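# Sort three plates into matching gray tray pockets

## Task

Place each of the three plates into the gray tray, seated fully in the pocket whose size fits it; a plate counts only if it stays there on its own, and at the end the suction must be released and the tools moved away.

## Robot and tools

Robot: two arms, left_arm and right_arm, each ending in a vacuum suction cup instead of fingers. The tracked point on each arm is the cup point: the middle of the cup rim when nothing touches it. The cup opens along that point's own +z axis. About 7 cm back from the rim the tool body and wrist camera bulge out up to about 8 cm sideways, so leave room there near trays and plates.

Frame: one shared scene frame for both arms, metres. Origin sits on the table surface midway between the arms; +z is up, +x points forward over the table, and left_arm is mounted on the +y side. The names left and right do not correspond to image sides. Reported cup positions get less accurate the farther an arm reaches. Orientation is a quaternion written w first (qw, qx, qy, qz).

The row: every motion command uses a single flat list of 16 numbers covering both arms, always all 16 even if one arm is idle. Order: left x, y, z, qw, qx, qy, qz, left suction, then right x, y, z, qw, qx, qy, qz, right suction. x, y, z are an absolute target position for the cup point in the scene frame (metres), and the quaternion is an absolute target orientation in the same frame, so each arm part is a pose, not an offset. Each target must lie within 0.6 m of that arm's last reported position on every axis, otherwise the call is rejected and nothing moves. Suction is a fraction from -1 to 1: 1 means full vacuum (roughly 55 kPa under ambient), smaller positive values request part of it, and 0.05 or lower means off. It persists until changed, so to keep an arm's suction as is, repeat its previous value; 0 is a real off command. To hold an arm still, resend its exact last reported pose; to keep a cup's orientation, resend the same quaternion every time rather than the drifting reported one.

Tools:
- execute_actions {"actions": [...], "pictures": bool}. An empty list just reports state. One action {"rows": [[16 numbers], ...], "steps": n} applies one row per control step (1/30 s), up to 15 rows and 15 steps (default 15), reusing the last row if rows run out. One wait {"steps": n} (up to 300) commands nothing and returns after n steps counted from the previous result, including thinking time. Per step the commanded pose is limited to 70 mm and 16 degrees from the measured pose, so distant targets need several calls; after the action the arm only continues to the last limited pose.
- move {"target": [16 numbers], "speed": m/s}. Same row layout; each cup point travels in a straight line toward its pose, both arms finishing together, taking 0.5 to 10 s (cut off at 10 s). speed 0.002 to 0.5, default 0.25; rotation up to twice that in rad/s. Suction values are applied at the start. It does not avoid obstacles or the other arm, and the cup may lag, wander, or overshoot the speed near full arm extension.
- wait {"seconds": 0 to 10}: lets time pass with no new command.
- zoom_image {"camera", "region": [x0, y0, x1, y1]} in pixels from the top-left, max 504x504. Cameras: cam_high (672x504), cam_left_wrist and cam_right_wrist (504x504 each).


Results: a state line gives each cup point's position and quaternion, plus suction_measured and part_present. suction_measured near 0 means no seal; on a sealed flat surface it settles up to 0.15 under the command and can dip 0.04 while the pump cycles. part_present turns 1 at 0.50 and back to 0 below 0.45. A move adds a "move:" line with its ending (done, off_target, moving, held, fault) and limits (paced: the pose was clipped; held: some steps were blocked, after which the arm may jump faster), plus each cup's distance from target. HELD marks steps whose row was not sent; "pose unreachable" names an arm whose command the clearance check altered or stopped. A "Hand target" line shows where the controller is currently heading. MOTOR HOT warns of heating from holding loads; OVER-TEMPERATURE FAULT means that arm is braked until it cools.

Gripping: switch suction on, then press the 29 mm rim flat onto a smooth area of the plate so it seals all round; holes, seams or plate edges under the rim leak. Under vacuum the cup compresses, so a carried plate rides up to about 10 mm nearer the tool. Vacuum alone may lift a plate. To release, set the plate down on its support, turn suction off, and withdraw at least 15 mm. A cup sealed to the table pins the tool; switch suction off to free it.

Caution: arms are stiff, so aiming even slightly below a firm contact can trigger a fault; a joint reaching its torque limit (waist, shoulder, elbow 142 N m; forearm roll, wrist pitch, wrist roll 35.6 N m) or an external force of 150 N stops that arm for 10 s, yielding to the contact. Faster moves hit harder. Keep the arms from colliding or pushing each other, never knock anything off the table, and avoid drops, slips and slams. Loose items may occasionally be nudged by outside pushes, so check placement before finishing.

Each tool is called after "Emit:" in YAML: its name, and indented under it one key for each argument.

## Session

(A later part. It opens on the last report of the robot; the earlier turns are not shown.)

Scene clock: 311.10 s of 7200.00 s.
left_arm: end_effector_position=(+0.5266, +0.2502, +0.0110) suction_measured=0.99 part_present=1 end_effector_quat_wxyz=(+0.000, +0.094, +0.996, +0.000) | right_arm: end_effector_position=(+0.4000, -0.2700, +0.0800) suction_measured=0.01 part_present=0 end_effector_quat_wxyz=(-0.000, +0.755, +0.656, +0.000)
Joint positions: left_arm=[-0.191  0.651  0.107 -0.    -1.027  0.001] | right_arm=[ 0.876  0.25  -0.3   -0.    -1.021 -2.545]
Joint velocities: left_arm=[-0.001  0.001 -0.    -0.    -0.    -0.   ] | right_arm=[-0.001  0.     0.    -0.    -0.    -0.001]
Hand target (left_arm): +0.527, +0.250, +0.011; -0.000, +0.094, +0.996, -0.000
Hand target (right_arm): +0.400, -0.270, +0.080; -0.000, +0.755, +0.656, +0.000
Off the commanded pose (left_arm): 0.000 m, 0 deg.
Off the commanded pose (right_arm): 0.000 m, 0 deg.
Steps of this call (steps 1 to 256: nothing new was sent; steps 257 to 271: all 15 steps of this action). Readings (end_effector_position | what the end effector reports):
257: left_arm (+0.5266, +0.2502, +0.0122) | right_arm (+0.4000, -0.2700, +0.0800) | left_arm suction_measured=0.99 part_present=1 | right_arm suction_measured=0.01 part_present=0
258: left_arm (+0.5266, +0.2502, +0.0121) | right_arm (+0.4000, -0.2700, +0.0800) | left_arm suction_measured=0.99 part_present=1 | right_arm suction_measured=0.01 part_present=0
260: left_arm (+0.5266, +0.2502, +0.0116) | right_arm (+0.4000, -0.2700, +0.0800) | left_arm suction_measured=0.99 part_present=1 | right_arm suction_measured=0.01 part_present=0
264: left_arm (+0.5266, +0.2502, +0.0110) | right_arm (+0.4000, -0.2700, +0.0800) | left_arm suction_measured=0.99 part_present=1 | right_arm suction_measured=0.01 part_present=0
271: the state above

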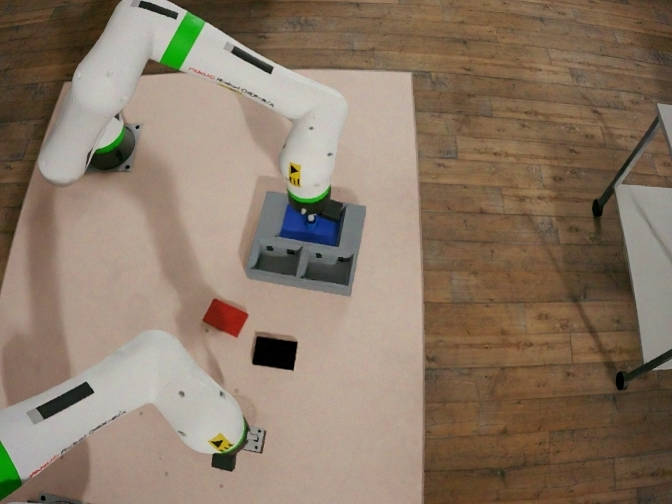

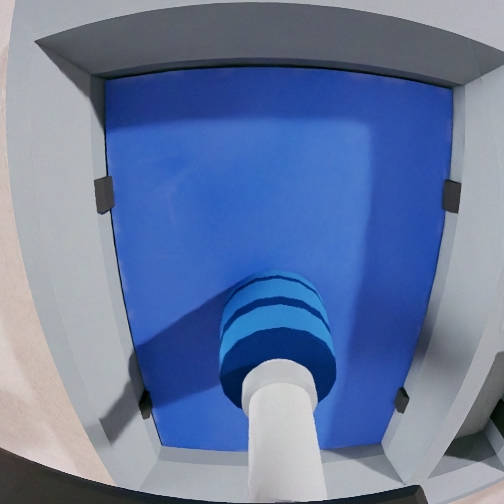

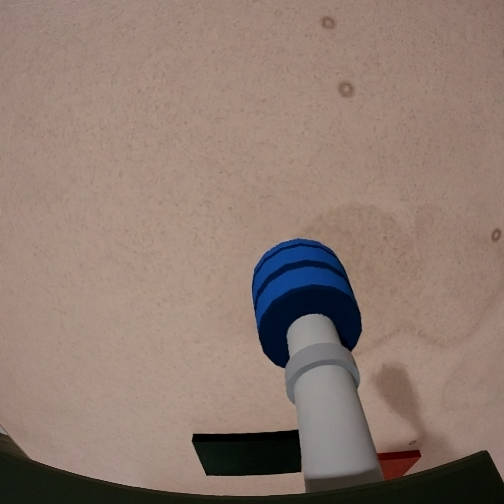

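Emit:
move:
  target: [0.5266,0.2502,0.0096,0,0.0941,0.9956,0,1,0.40,-0.27,0.08,0,0.7547,0.656,0,0]
  speed: 0.005

Scene clock: 316.80 s of 7200.00 s.
left_arm: end_effector_position=(+0.5266, +0.2502, +0.0096) suction_measured=0.98 part_present=1 end_effector_quat_wxyz=(+0.000, +0.094, +0.996, -0.000) | right_arm: end_effector_position=(+0.4000, -0.2700, +0.0800) suction_measured=0.01 part_present=0 end_effector_quat_wxyz=(-0.000, +0.755, +0.656, +0.000)
Joint positions: left_arm=[-0.191  0.653  0.107  0.    -1.024  0.001] | right_arm=[ 0.876  0.25  -0.3   -0.    -1.021 -2.545]
Joint velocities: left_arm=[-0.     0.001 -0.    -0.    -0.001  0.   ] | right_arm=[ 0.001 -0.     0.    -0.001  0.    -0.001]
Hand target (left_arm): +0.527, +0.250, +0.010; -0.000, +0.094, +0.996, -0.000
Hand target (right_arm): +0.400, -0.270, +0.080; -0.000, +0.755, +0.656, +0.000
Off the commanded pose (left_arm): 0.000 m, 0 deg.
Off the commanded pose (right_arm): 0.000 m, 0 deg.
move: done

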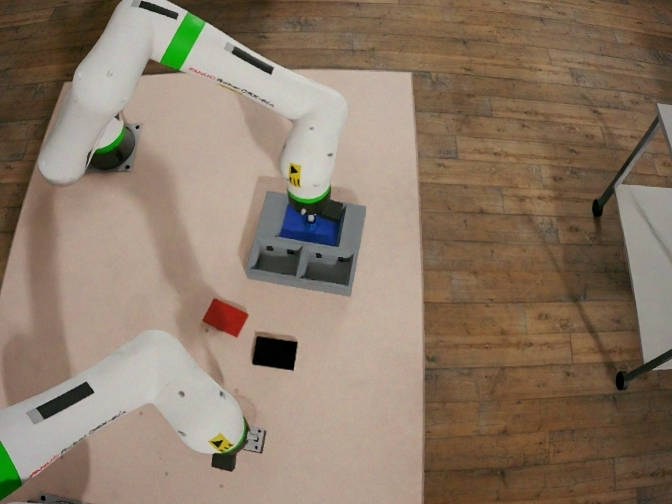

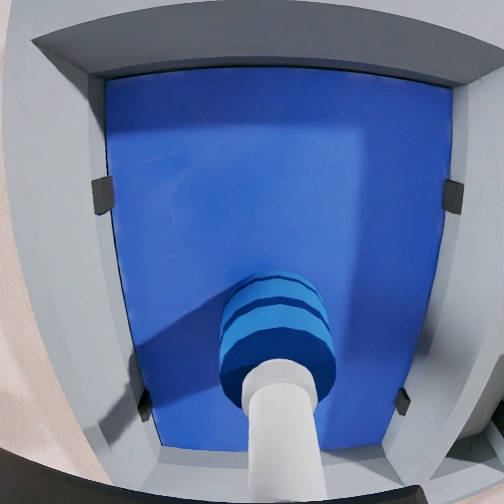

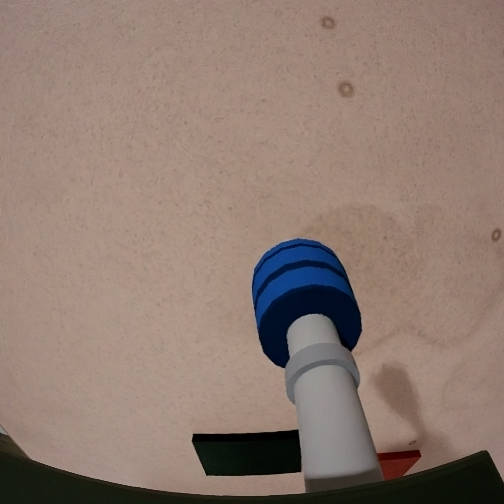

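Emit:
move:
  target: [0.5266,0.2502,0.0082,0,0.0941,0.9956,0,1,0.40,-0.27,0.08,0,0.7547,0.656,0,0]
  speed: 0.005

Scene clock: 321.30 s of 7200.00 s.
left_arm: end_effector_position=(+0.5266, +0.2502, +0.0082) suction_measured=0.98 part_present=1 end_effector_quat_wxyz=(-0.000, +0.094, +0.996, -0.000) | right_arm: end_effector_position=(+0.4000, -0.2700, +0.0800) suction_measured=0.01 part_present=0 end_effector_quat_wxyz=(-0.000, +0.755, +0.656, +0.000)
Joint positions: left_arm=[-0.191  0.655  0.106  0.    -1.022  0.001] | right_arm=[ 0.876  0.25  -0.3   -0.    -1.021 -2.545]
Joint velocities: left_arm=[ 0.001  0.    -0.002 -0.    -0.    -0.   ] | right_arm=[ 0.    -0.     0.     0.001  0.001  0.001]
Hand target (left_arm): +0.527, +0.250, +0.008; -0.000, +0.094, +0.996, -0.000
Hand target (right_arm): +0.400, -0.270, +0.080; -0.000, +0.755, +0.656, +0.000
Off the commanded pose (left_arm): 0.000 m, 0 deg.
Off the commanded pose (right_arm): 0.000 m, 0 deg.
move: done

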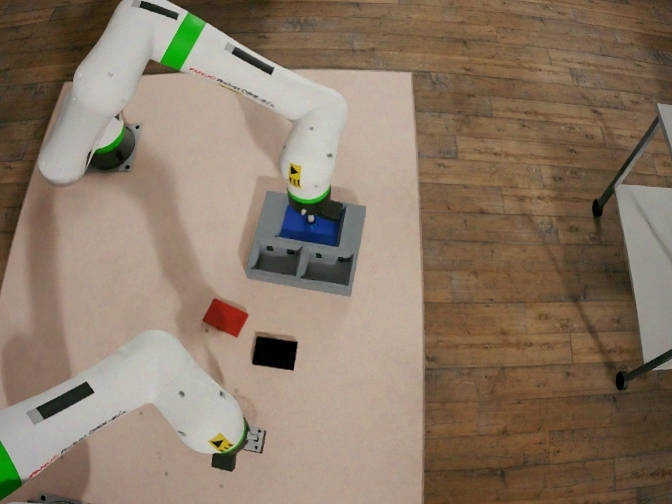

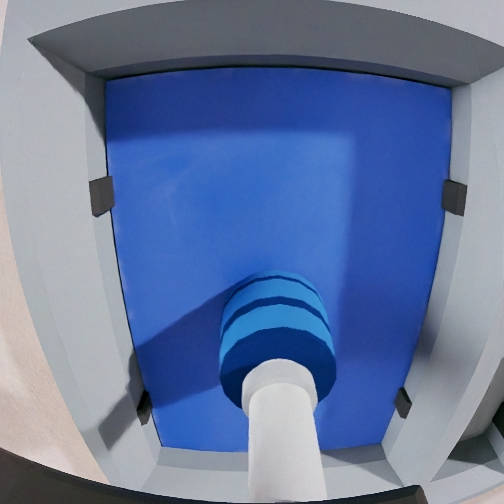

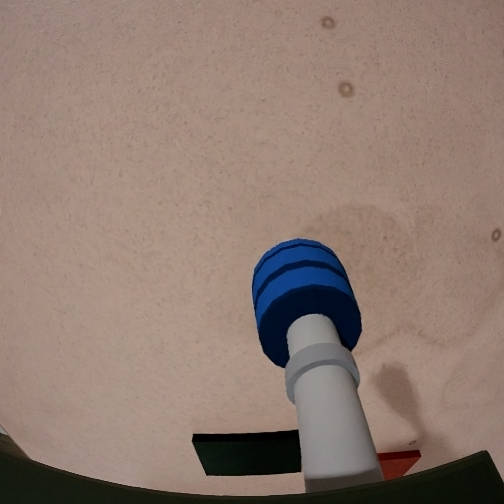

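Still descending (shadow at ~354).

Emit:
move:
  target: [0.5266,0.2502,0.0070,0,0.0941,0.9956,0,1,0.40,-0.27,0.08,0,0.7547,0.656,0,0]
  speed: 0.005

Scene clock: 332.23 s of 7200.00 s.
left_arm: end_effector_position=(+0.5266, +0.2502, +0.0070) suction_measured=0.99 part_present=1 end_effector_quat_wxyz=(+0.000, +0.094, +0.996, +0.000) | right_arm: end_effector_position=(+0.4000, -0.2700, +0.0800) suction_measured=0.01 part_present=0 end_effector_quat_wxyz=(-0.000, +0.755, +0.656, +0.000)
Joint positions: left_arm=[-0.191  0.656  0.105 -0.    -1.019  0.001] | right_arm=[ 0.876  0.25  -0.3   -0.    -1.021 -2.545]
Joint velocities: left_arm=[ 0.    -0.     0.001  0.    -0.001 -0.   ] | right_arm=[-0.    -0.     0.     0.     0.001 -0.001]
Hand target (left_arm): +0.527, +0.250, +0.007; -0.000, +0.094, +0.996, -0.000
Hand target (right_arm): +0.400, -0.270, +0.080; -0.000, +0.755, +0.656, +0.000
Off the commanded pose (left_arm): 0.000 m, 0 deg.
Off the commanded pose (right_arm): 0.000 m, 0 deg.
move: done

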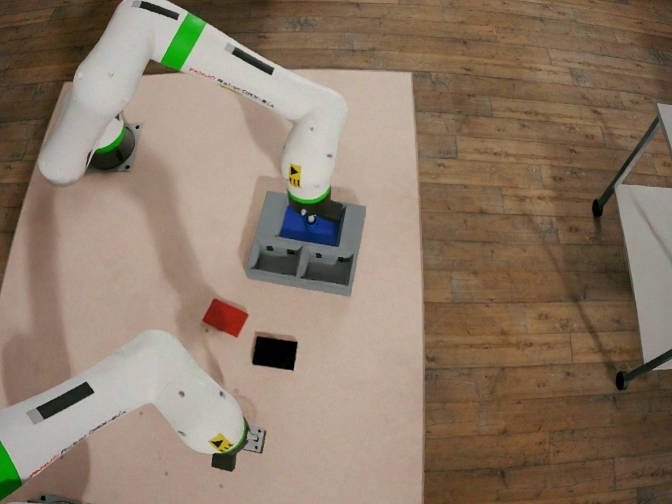

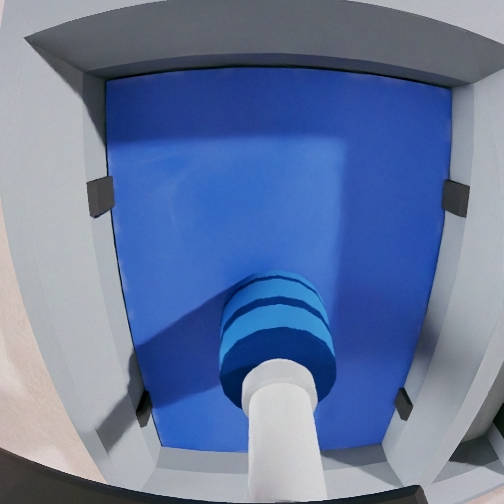

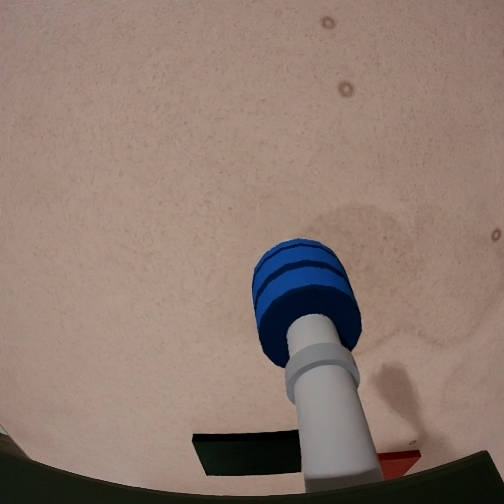

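Emit:
move:
  target: [0.5266,0.2502,0.0059,0,0.0941,0.9956,0,1,0.40,-0.27,0.08,0,0.7547,0.656,0,0]
  speed: 0.005

Scene clock: 337.30 s of 7200.00 s.
left_arm: end_effector_position=(+0.5266, +0.2502, +0.0059) suction_measured=0.99 part_present=1 end_effector_quat_wxyz=(+0.000, +0.094, +0.996, -0.000) | right_arm: end_effector_position=(+0.4000, -0.2700, +0.0800) suction_measured=0.01 part_present=0 end_effector_quat_wxyz=(-0.000, +0.755, +0.656, +0.000)
Joint positions: left_arm=[-0.191  0.658  0.104  0.    -1.017  0.001] | right_arm=[ 0.876  0.25  -0.3   -0.    -1.021 -2.545]
Joint velocities: left_arm=[ 0.    -0.    -0.     0.     0.001 -0.   ] | right_arm=[ 0.001  0.     0.001 -0.    -0.001  0.002]
Hand target (left_arm): +0.527, +0.250, +0.006; -0.000, +0.094, +0.996, -0.000
Hand target (right_arm): +0.400, -0.270, +0.080; -0.000, +0.755, +0.656, +0.000
Off the commanded pose (left_arm): 0.000 m, 0 deg.
Off the commanded pose (right_arm): 0.000 m, 0 deg.
move: done

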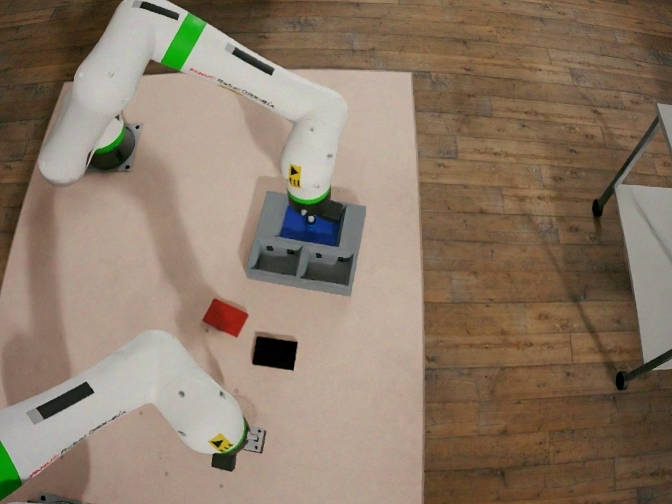

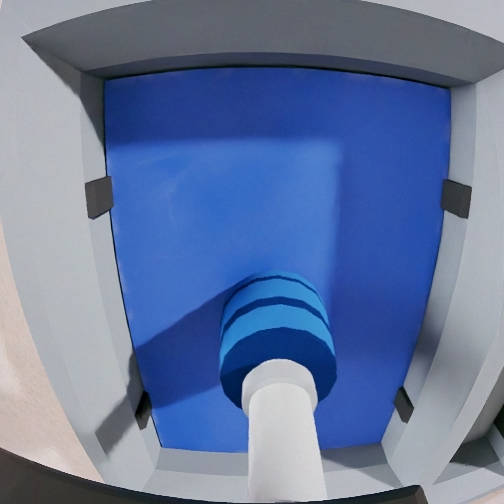

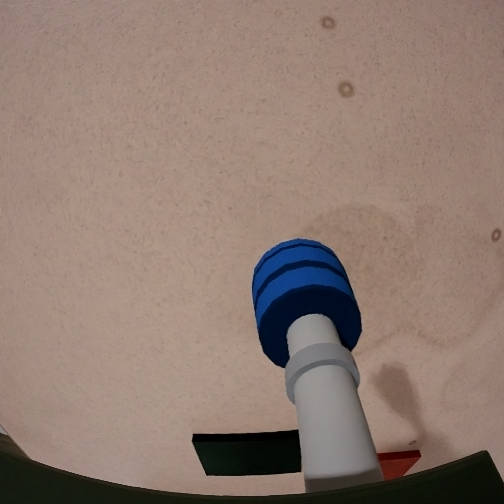

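Emit:
execute_actions:
  actions:
    - {"rows":[[0.5266,0.2502,0.0056,0,0.0941,0.9956,0,0,0.40,-0.27,0.08,0,0.7547,0.656,0,0],[0.5266,0.2502,0.0056,0,0.0941,0.9956,0,0,0.40,-0.27,0.08,0,0.7547,0.656,0,0],[0.5266,0.2502,0.0056,0,0.0941,0.9956,0,0,0.40,-0.27,0.08,0,0.7547,0.656,0,0],[0.5266,0.2502,0.0056,0,0.0941,0.9956,0,0,0.40,-0.27,0.08,0,0.7547,0.656,0,0],[0.5266,0.2502,0.0056,0,0.0941,0.9956,0,0,0.40,-0.27,0.08,0,0.7547,0.656,0,0],[0.5266,0.2502,0.0056,0,0.0941,0.9956,0,0,0.40,-0.27,0.08,0,0.7547,0.656,0,0],[0.5266,0.2502,0.0056,0,0.0941,0.9956,0,0,0.40,-0.27,0.08,0,0.7547,0.656,0,0],[0.5266,0.2502,0.009,0,0.0941,0.9956,0,0,0.40,-0.27,0.08,0,0.7547,0.656,0,0]],"steps":12}
  pictures: false

Scene clock: 350.93 s of 7200.00 s.
left_arm: end_effector_position=(+0.5263, +0.2503, +0.0084) suction_measured=0.00 part_present=0 end_effector_quat_wxyz=(-0.000, +0.094, +0.996, +0.000) | right_arm: end_effector_position=(+0.4000, -0.2700, +0.0800) suction_measured=0.01 part_present=0 end_effector_quat_wxyz=(-0.000, +0.755, +0.656, +0.000)
Joint positions: left_arm=[-0.191  0.655  0.105  0.    -1.023  0.001] | right_arm=[ 0.876  0.25  -0.3   -0.    -1.021 -2.545]
Joint velocities: left_arm=[ 0.001 -0.01   0.005 -0.    -0.011 -0.   ] | right_arm=[ 0.     0.    -0.     0.001  0.001  0.001]
Hand target (left_arm): +0.527, +0.250, +0.009; +0.000, +0.094, +0.996, +0.000
Hand target (right_arm): +0.400, -0.270, +0.080; -0.000, +0.755, +0.656, +0.000
Off the commanded pose (left_arm): 0.001 m, 0 deg.
Off the commanded pose (right_arm): 0.000 m, 0 deg.
Steps of this call (steps 1 to 397: nothing new was sent; steps 398 to 409: all 12 steps of this action). Readings (end_effector_position | what the end effector reports):
398: left_arm (+0.5266, +0.2502, +0.0059) | right_arm (+0.4000, -0.2700, +0.0800) | left_arm suction_measured=0.28 part_present=0 | right_arm suction_measured=0.01 part_present=0
399: left_arm (+0.5266, +0.2502, +0.0059) | right_arm (+0.4000, -0.2700, +0.0800) | left_arm suction_measured=0.00 part_present=0 | right_arm suction_measured=0.01 part_present=0
401: left_arm (+0.5267, +0.2502, +0.0058) | right_arm (+0.4000, -0.2700, +0.0800) | left_arm suction_measured=0.00 part_present=0 | right_arm suction_measured=0.01 part_present=0
405: left_arm (+0.5267, +0.2502, +0.0057) | right_arm (+0.4000, -0.2700, +0.0800) | left_arm suction_measured=0.00 part_present=0 | right_arm suction_measured=0.01 part_present=0
409: the state above

Emit:
move:
  target: [0.47,0.157,0.16,0,0.0941,0.9956,0,0,0.40,-0.27,0.08,0,0.7547,0.656,0,0]
  speed: 0.3

Scene clock: 362.43 s of 7200.00 s.
left_arm: end_effector_position=(+0.4694, +0.1572, +0.1602) suction_measured=0.00 part_present=0 end_effector_quat_wxyz=(+0.000, +0.094, +0.996, -0.000) | right_arm: end_effector_position=(+0.4000, -0.2700, +0.0800) suction_measured=0.01 part_present=0 end_effector_quat_wxyz=(-0.000, +0.755, +0.656, -0.000)
Joint positions: left_arm=[-0.363  0.49   0.233  0.    -1.314  0.173] | right_arm=[ 0.876  0.25  -0.3   -0.    -1.021 -2.545]
Joint velocities: left_arm=[-0.001 -0.     0.001 -0.    -0.001  0.   ] | right_arm=[-0.001  0.    -0.    -0.     0.001  0.   ]
Hand target (left_arm): +0.469, +0.157, +0.160; +0.000, +0.094, +0.996, -0.000
Hand target (right_arm): +0.400, -0.270, +0.080; -0.000, +0.755, +0.656, -0.000
Off the commanded pose (left_arm): 0.001 m, 0 deg.
Off the commanded pose (right_arm): 0.000 m, 0 deg.
After step 90, 7.43 s passed at rest.
move: done

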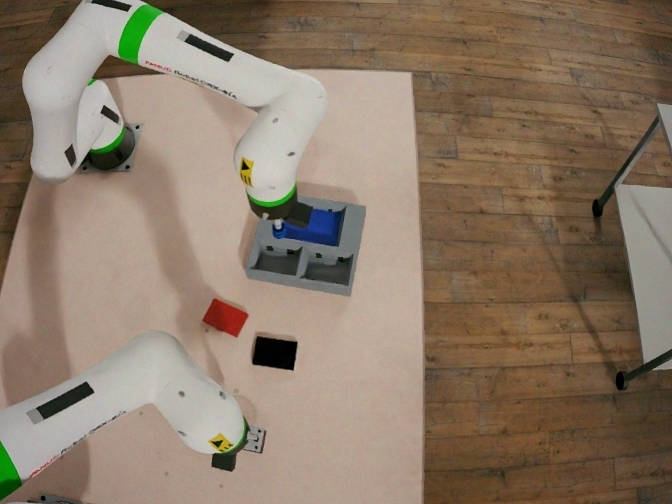

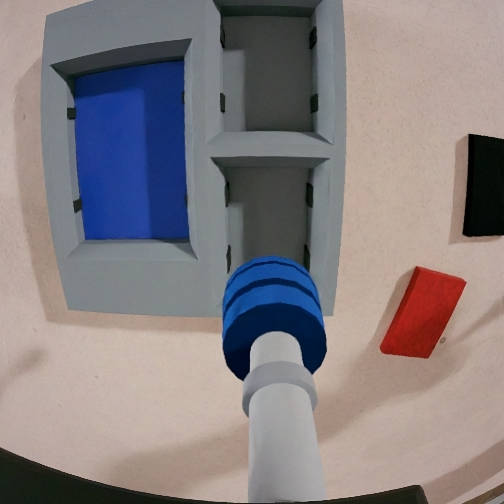

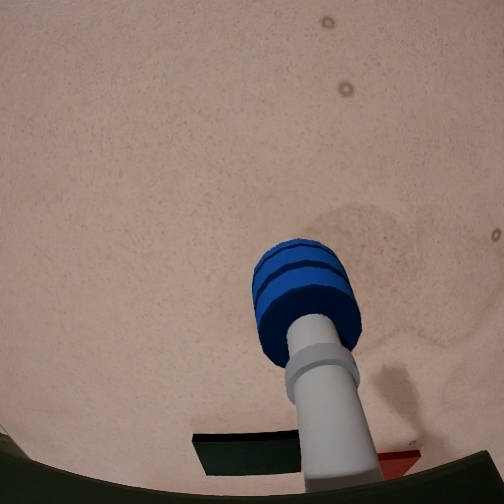

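Emit:
move:
  target: [0.3423,0.018,0.02,0,0.2164,0.9763,0,0,0.40,-0.27,0.08,0,0.7547,0.656,0,0]
  speed: 0.3

Scene clock: 397.00 s of 7200.00 s.
left_arm: end_effector_position=(+0.3426, +0.0176, +0.0199) suction_measured=0.00 part_present=0 end_effector_quat_wxyz=(+0.000, +0.217, +0.976, -0.001) | right_arm: end_effector_position=(+0.4000, -0.2700, +0.0800) suction_measured=0.01 part_present=0 end_effector_quat_wxyz=(-0.000, +0.755, +0.656, +0.000)
Joint positions: left_arm=[-0.666  0.618  0.076  0.001 -1.028  0.227] | right_arm=[ 0.876  0.25  -0.3   -0.    -1.021 -2.545]
Joint velocities: left_arm=[ 0.     0.001  0.001 -0.002 -0.     0.   ] | right_arm=[-0.     0.     0.    -0.001 -0.    -0.   ]
Hand target (left_arm): +0.343, +0.018, +0.020; +0.000, +0.217, +0.976, -0.001
Hand target (right_arm): +0.400, -0.270, +0.080; -0.000, +0.755, +0.656, -0.000
Off the commanded pose (left_arm): 0.001 m, 0 deg.
Off the commanded pose (right_arm): 0.000 m, 0 deg.
After step 90, 30.33 s passed at rest.
move: done

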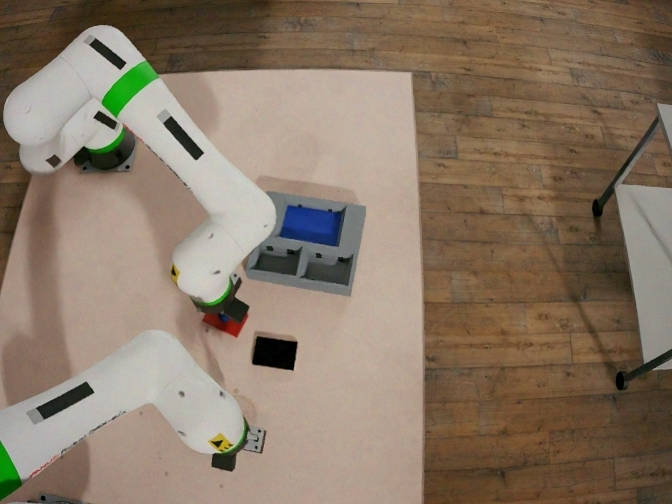

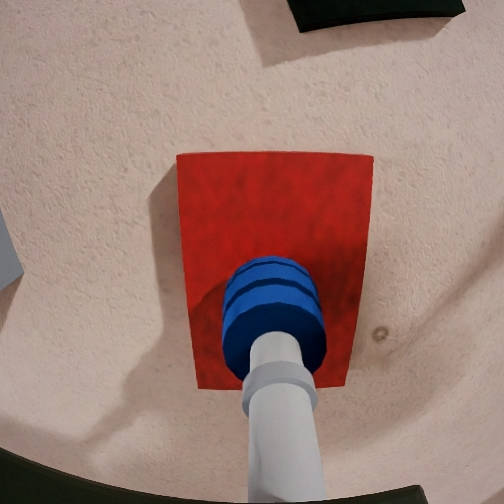

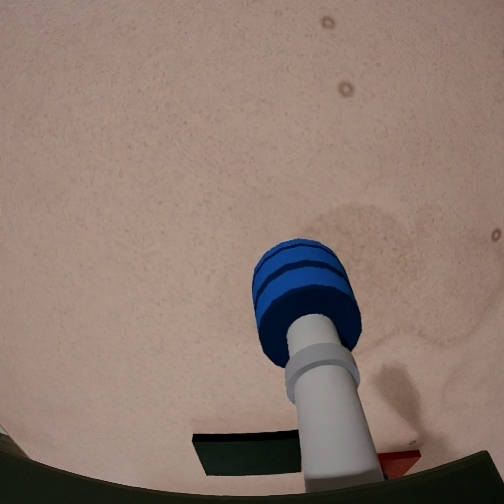

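Emit:
move:
  target: [0.3423,0.018,0.009,0,0.2164,0.9763,0,1,0.40,-0.27,0.08,0,0.7547,0.656,0,0]
  speed: 0.03

Emit:
move:
  target: [0.352,0.03,0.075,0,0.16,0.9871,0,1,0.40,-0.27,0.08,0,0.7547,0.656,0,0]
  speed: 0.2

Emit:
move:
  target: [0.4542,0.159,0.050,0,0.0941,0.9956,0,1,0.40,-0.27,0.08,0,0.7547,0.656,0,0]
  speed: 0.25

Scene clock: 413.73 s of 7200.00 s.
left_arm: end_effector_position=(+0.3423, +0.0180, +0.0090) suction_measured=0.40 part_present=0 end_effector_quat_wxyz=(+0.000, +0.216, +0.976, -0.000) | right_arm: end_effector_position=(+0.4000, -0.2700, +0.0800) suction_measured=0.01 part_present=0 end_effector_quat_wxyz=(-0.000, +0.755, +0.656, +0.000)
Joint positions: left_arm=[-0.666  0.631  0.069  0.    -1.008  0.228] | right_arm=[ 0.876  0.25  -0.3   -0.    -1.021 -2.545]
Joint velocities: left_arm=[ 0.    -0.    -0.001 -0.     0.001  0.   ] | right_arm=[ 0.001 -0.     0.001  0.001 -0.001 -0.   ]
Hand target (left_arm): +0.342, +0.018, +0.009; -0.000, +0.216, +0.976, -0.000
Hand target (right_arm): +0.400, -0.270, +0.080; -0.000, +0.755, +0.656, -0.000
Off the commanded pose (left_arm): 0.000 m, 0 deg.
Off the commanded pose (right_arm): 0.000 m, 0 deg.
After step 90, 13.03 s passed at rest.
move: done

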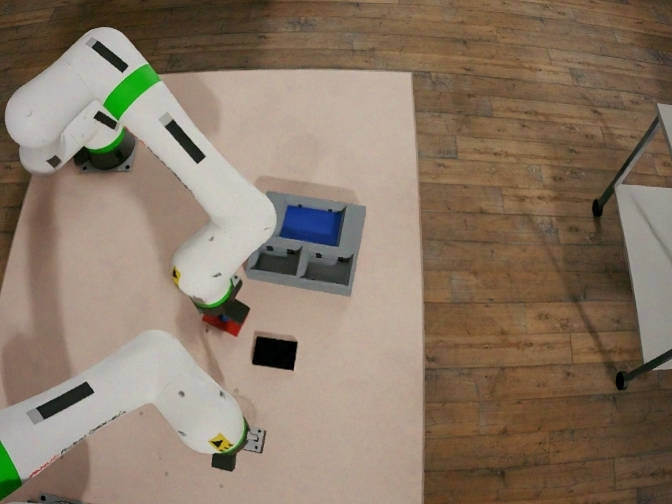

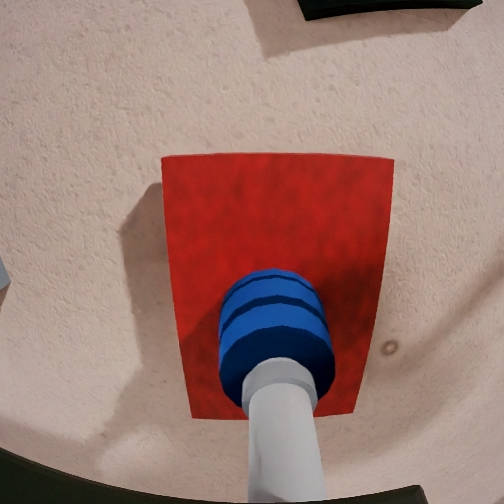

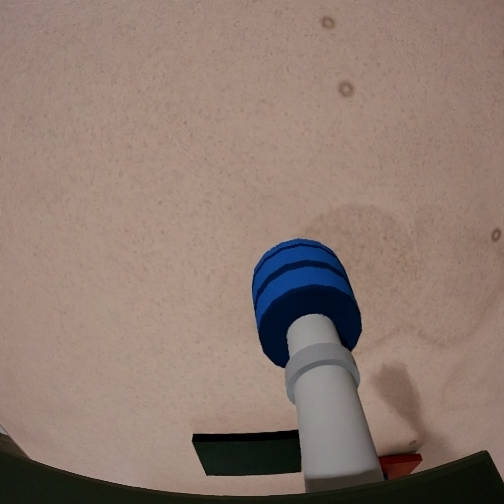

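Scene clock: 414.50 s of 7200.00 s.
left_arm: end_effector_position=(+0.3518, +0.0302, +0.0750) suction_measured=0.96 part_present=1 end_effector_quat_wxyz=(-0.000, +0.160, +0.987, +0.000) | right_arm: end_effector_position=(+0.4000, -0.2700, +0.0800) suction_measured=0.01 part_present=0 end_effector_quat_wxyz=(-0.000, +0.755, +0.656, -0.000)
Joint positions: left_arm=[-0.641  0.547  0.108 -0.    -1.132  0.318] | right_arm=[ 0.876  0.25  -0.3   -0.    -1.021 -2.545]
Joint velocities: left_arm=[ 0.001 -0.001  0.    -0.    -0.     0.001] | right_arm=[-0.001 -0.    -0.001 -0.     0.    -0.001]
Hand target (left_arm): +0.352, +0.030, +0.075; +0.000, +0.160, +0.987, +0.000
Hand target (right_arm): +0.400, -0.270, +0.080; -0.000, +0.755, +0.656, -0.000
Off the commanded pose (left_arm): 0.000 m, 0 deg.
Off the commanded pose (right_arm): 0.000 m, 0 deg.
move: done

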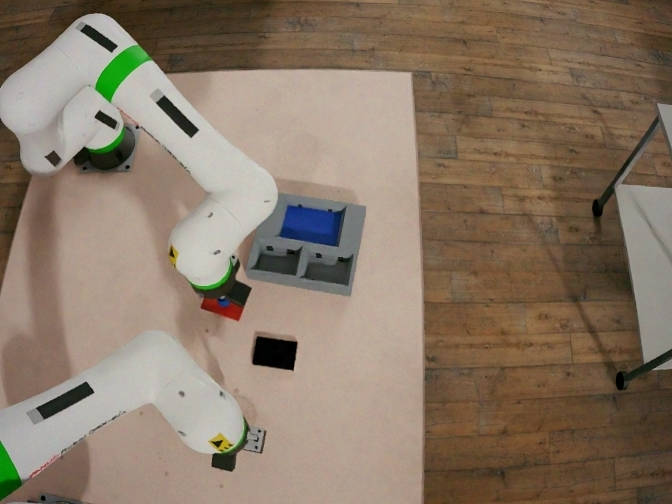

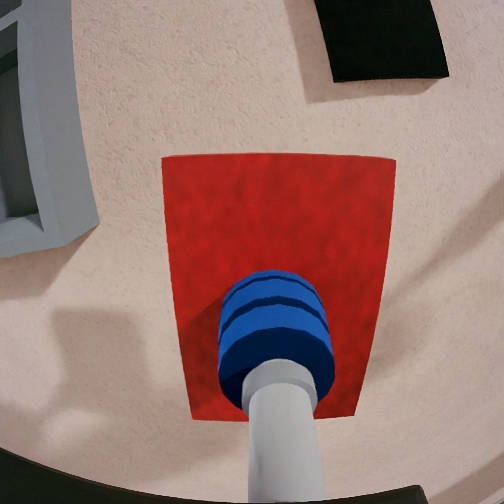

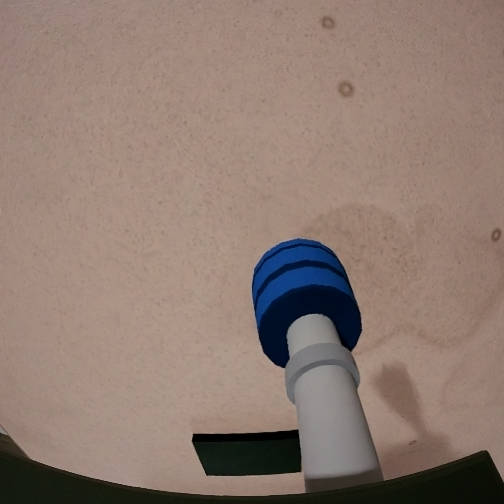

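Scene clock: 415.57 s of 7200.00 s.
left_arm: end_effector_position=(+0.4544, +0.1591, +0.0499) suction_measured=0.99 part_present=1 end_effector_quat_wxyz=(-0.000, +0.094, +0.996, +0.000) | right_arm: end_effector_position=(+0.4000, -0.2700, +0.0800) suction_measured=0.01 part_present=0 end_effector_quat_wxyz=(-0.000, +0.755, +0.656, +0.000)
Joint positions: left_arm=[-0.369  0.559  0.061 -0.001 -1.074  0.179] | right_arm=[ 0.876  0.25  -0.3   -0.    -1.021 -2.545]
Joint velocities: left_arm=[ 0.001  0.     0.001  0.     0.001 -0.001] | right_arm=[-0.001 -0.     0.    -0.001 -0.    -0.   ]
Hand target (left_arm): +0.454, +0.159, +0.050; -0.000, +0.094, +0.996, +0.000
Hand target (right_arm): +0.400, -0.270, +0.080; -0.000, +0.755, +0.656, -0.000
Off the commanded pose (left_arm): 0.000 m, 0 deg.
Off the commanded pose (right_arm): 0.000 m, 0 deg.
move: done

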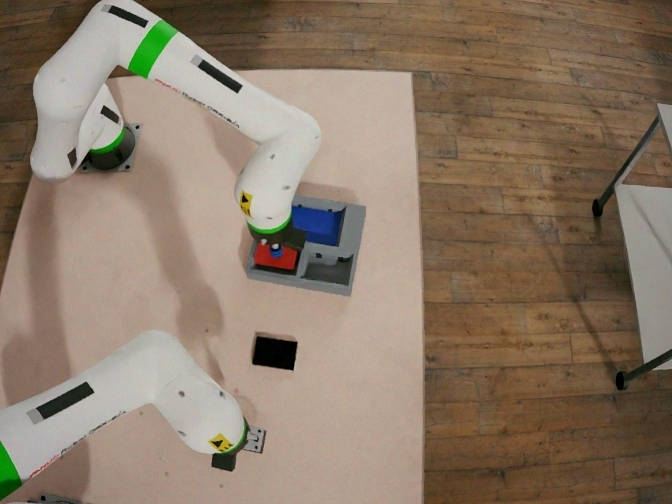

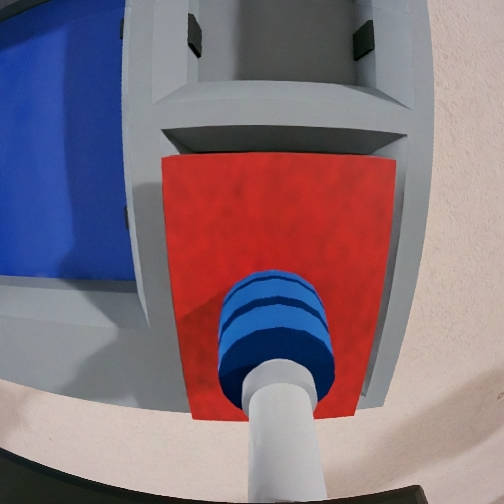

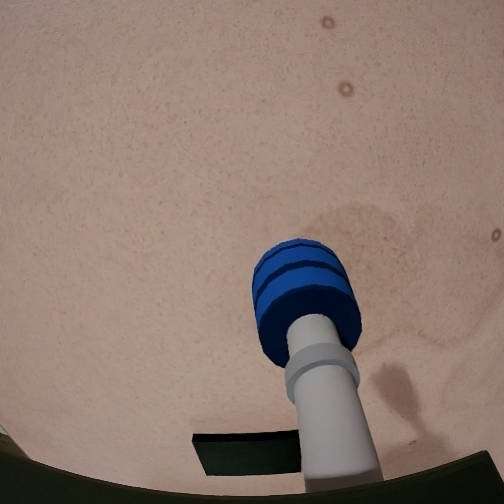

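Emit:
move:
  target: [0.4538,0.1567,0.036,0,0.0993,0.9951,0,1,0.40,-0.27,0.08,0,0.7547,0.656,0,0]
  speed: 0.03

Scene clock: 422.63 s of 7200.00 s.
left_arm: end_effector_position=(+0.4539, +0.1567, +0.0360) suction_measured=1.00 part_present=1 end_effector_quat_wxyz=(+0.000, +0.099, +0.995, -0.000) | right_arm: end_effector_position=(+0.4000, -0.2700, +0.0800) suction_measured=0.01 part_present=0 end_effector_quat_wxyz=(-0.000, +0.755, +0.656, -0.000)
Joint positions: left_arm=[-0.373  0.577  0.053  0.    -1.047  0.172] | right_arm=[ 0.876  0.25  -0.3   -0.    -1.021 -2.545]
Joint velocities: left_arm=[ 0.     0.001 -0.002 -0.     0.     0.   ] | right_arm=[-0.001  0.    -0.    -0.001  0.001 -0.001]
Hand target (left_arm): +0.454, +0.157, +0.036; -0.000, +0.099, +0.995, -0.000
Hand target (right_arm): +0.400, -0.270, +0.080; -0.000, +0.755, +0.656, -0.000
Off the commanded pose (left_arm): 0.000 m, 0 deg.
Off the commanded pose (right_arm): 0.000 m, 0 deg.
move: done

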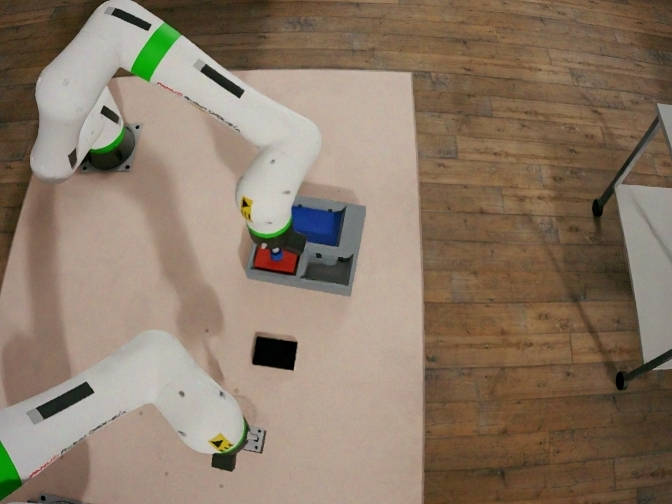

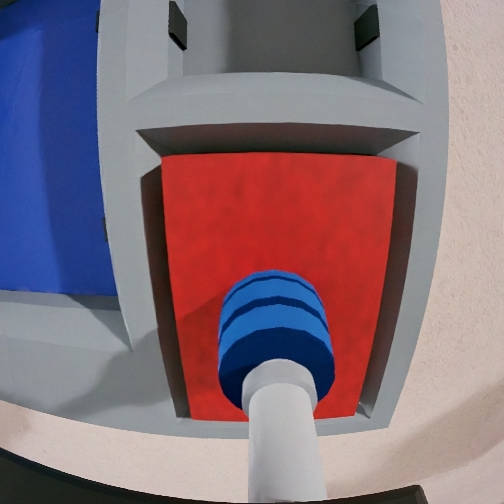

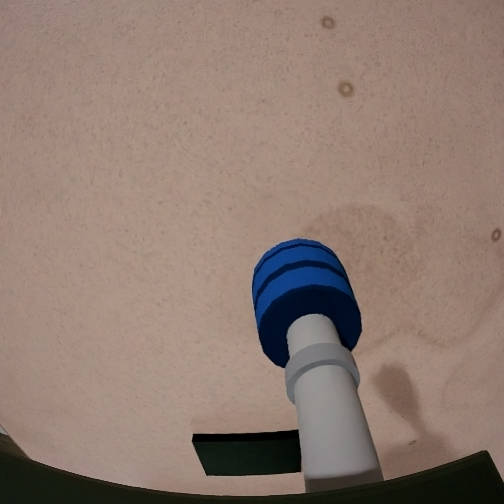

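Emit:
move:
  target: [0.4526,0.1570,0.030,0,0.0993,0.9951,0,1,0.40,-0.27,0.08,0,0.7547,0.656,0,0]
  speed: 0.02

Emit:
move:
  target: [0.4526,0.1570,0.015,0,0.0993,0.9951,0,1,0.40,-0.27,0.08,0,0.7547,0.656,0,0]
  speed: 0.02

Scene clock: 431.17 s of 7200.00 s.
left_arm: end_effector_position=(+0.4526, +0.1570, +0.0300) suction_measured=0.98 part_present=1 end_effector_quat_wxyz=(-0.000, +0.099, +0.995, -0.000) | right_arm: end_effector_position=(+0.4000, -0.2700, +0.0800) suction_measured=0.01 part_present=0 end_effector_quat_wxyz=(-0.000, +0.755, +0.656, -0.000)
Joint positions: left_arm=[-0.373  0.582  0.044  0.    -1.034  0.172] | right_arm=[ 0.876  0.25  -0.3   -0.    -1.021 -2.545]
Joint velocities: left_arm=[-0.     0.001 -0.    -0.    -0.    -0.001] | right_arm=[-0.001  0.    -0.    -0.     0.     0.001]
Hand target (left_arm): +0.453, +0.157, +0.030; -0.000, +0.099, +0.995, -0.000
Hand target (right_arm): +0.400, -0.270, +0.080; -0.000, +0.755, +0.656, -0.000
Off the commanded pose (left_arm): 0.000 m, 0 deg.
Off the commanded pose (right_arm): 0.000 m, 0 deg.
move: done

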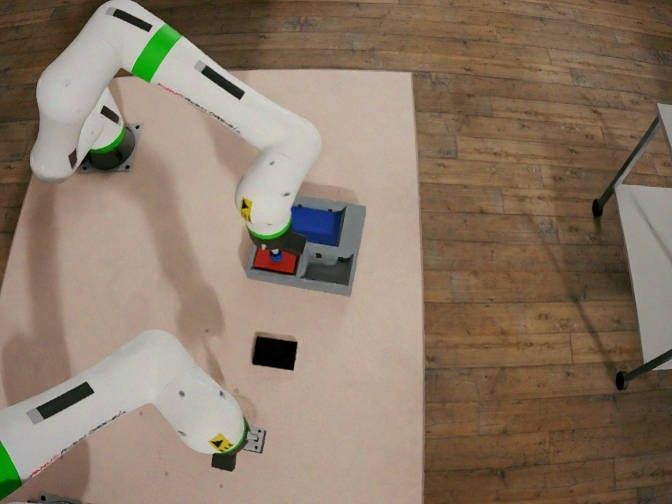

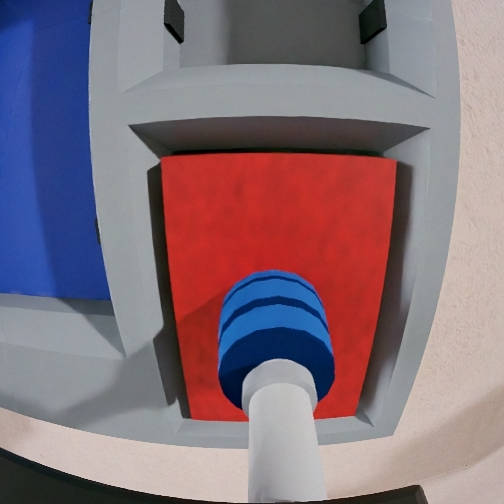

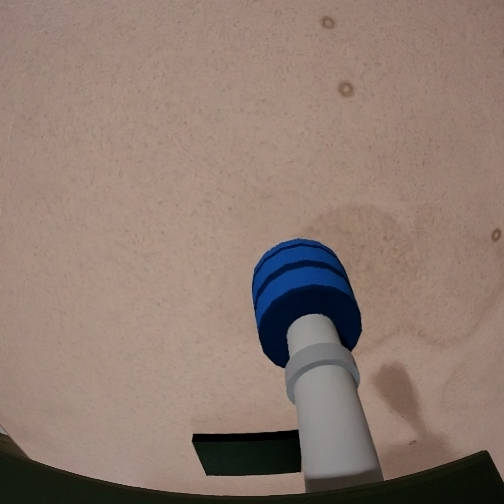

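Scene clock: 432.13 s of 7200.00 s.
left_arm: end_effector_position=(+0.4526, +0.1570, +0.0150) suction_measured=0.99 part_present=1 end_effector_quat_wxyz=(+0.000, +0.099, +0.995, -0.000) | right_arm: end_effector_position=(+0.4000, -0.2700, +0.0800) suction_measured=0.01 part_present=0 end_effector_quat_wxyz=(-0.000, +0.755, +0.656, +0.000)
Joint positions: left_arm=[-0.373  0.601  0.035  0.    -1.005  0.172] | right_arm=[ 0.876  0.25  -0.3   -0.    -1.021 -2.545]
Joint velocities: left_arm=[-0.     0.001 -0.001 -0.     0.002 -0.   ] | right_arm=[-0.     0.     0.     0.    -0.001 -0.   ]
Hand target (left_arm): +0.453, +0.157, +0.015; -0.000, +0.099, +0.995, -0.000
Hand target (right_arm): +0.400, -0.270, +0.080; -0.000, +0.755, +0.656, -0.000
Off the commanded pose (left_arm): 0.000 m, 0 deg.
Off the commanded pose (right_arm): 0.000 m, 0 deg.
move: done

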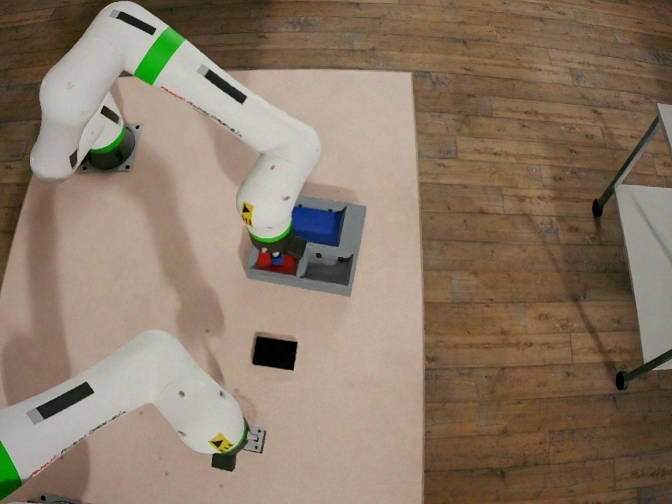

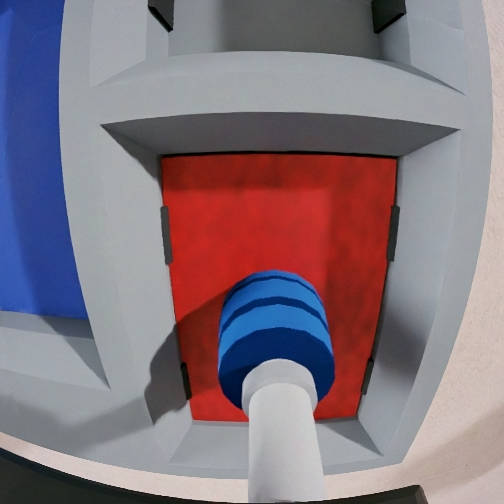

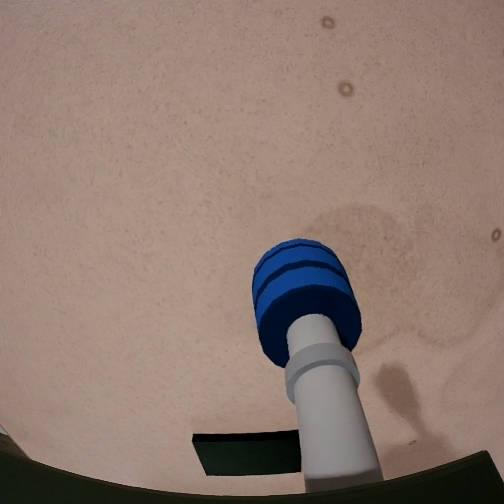

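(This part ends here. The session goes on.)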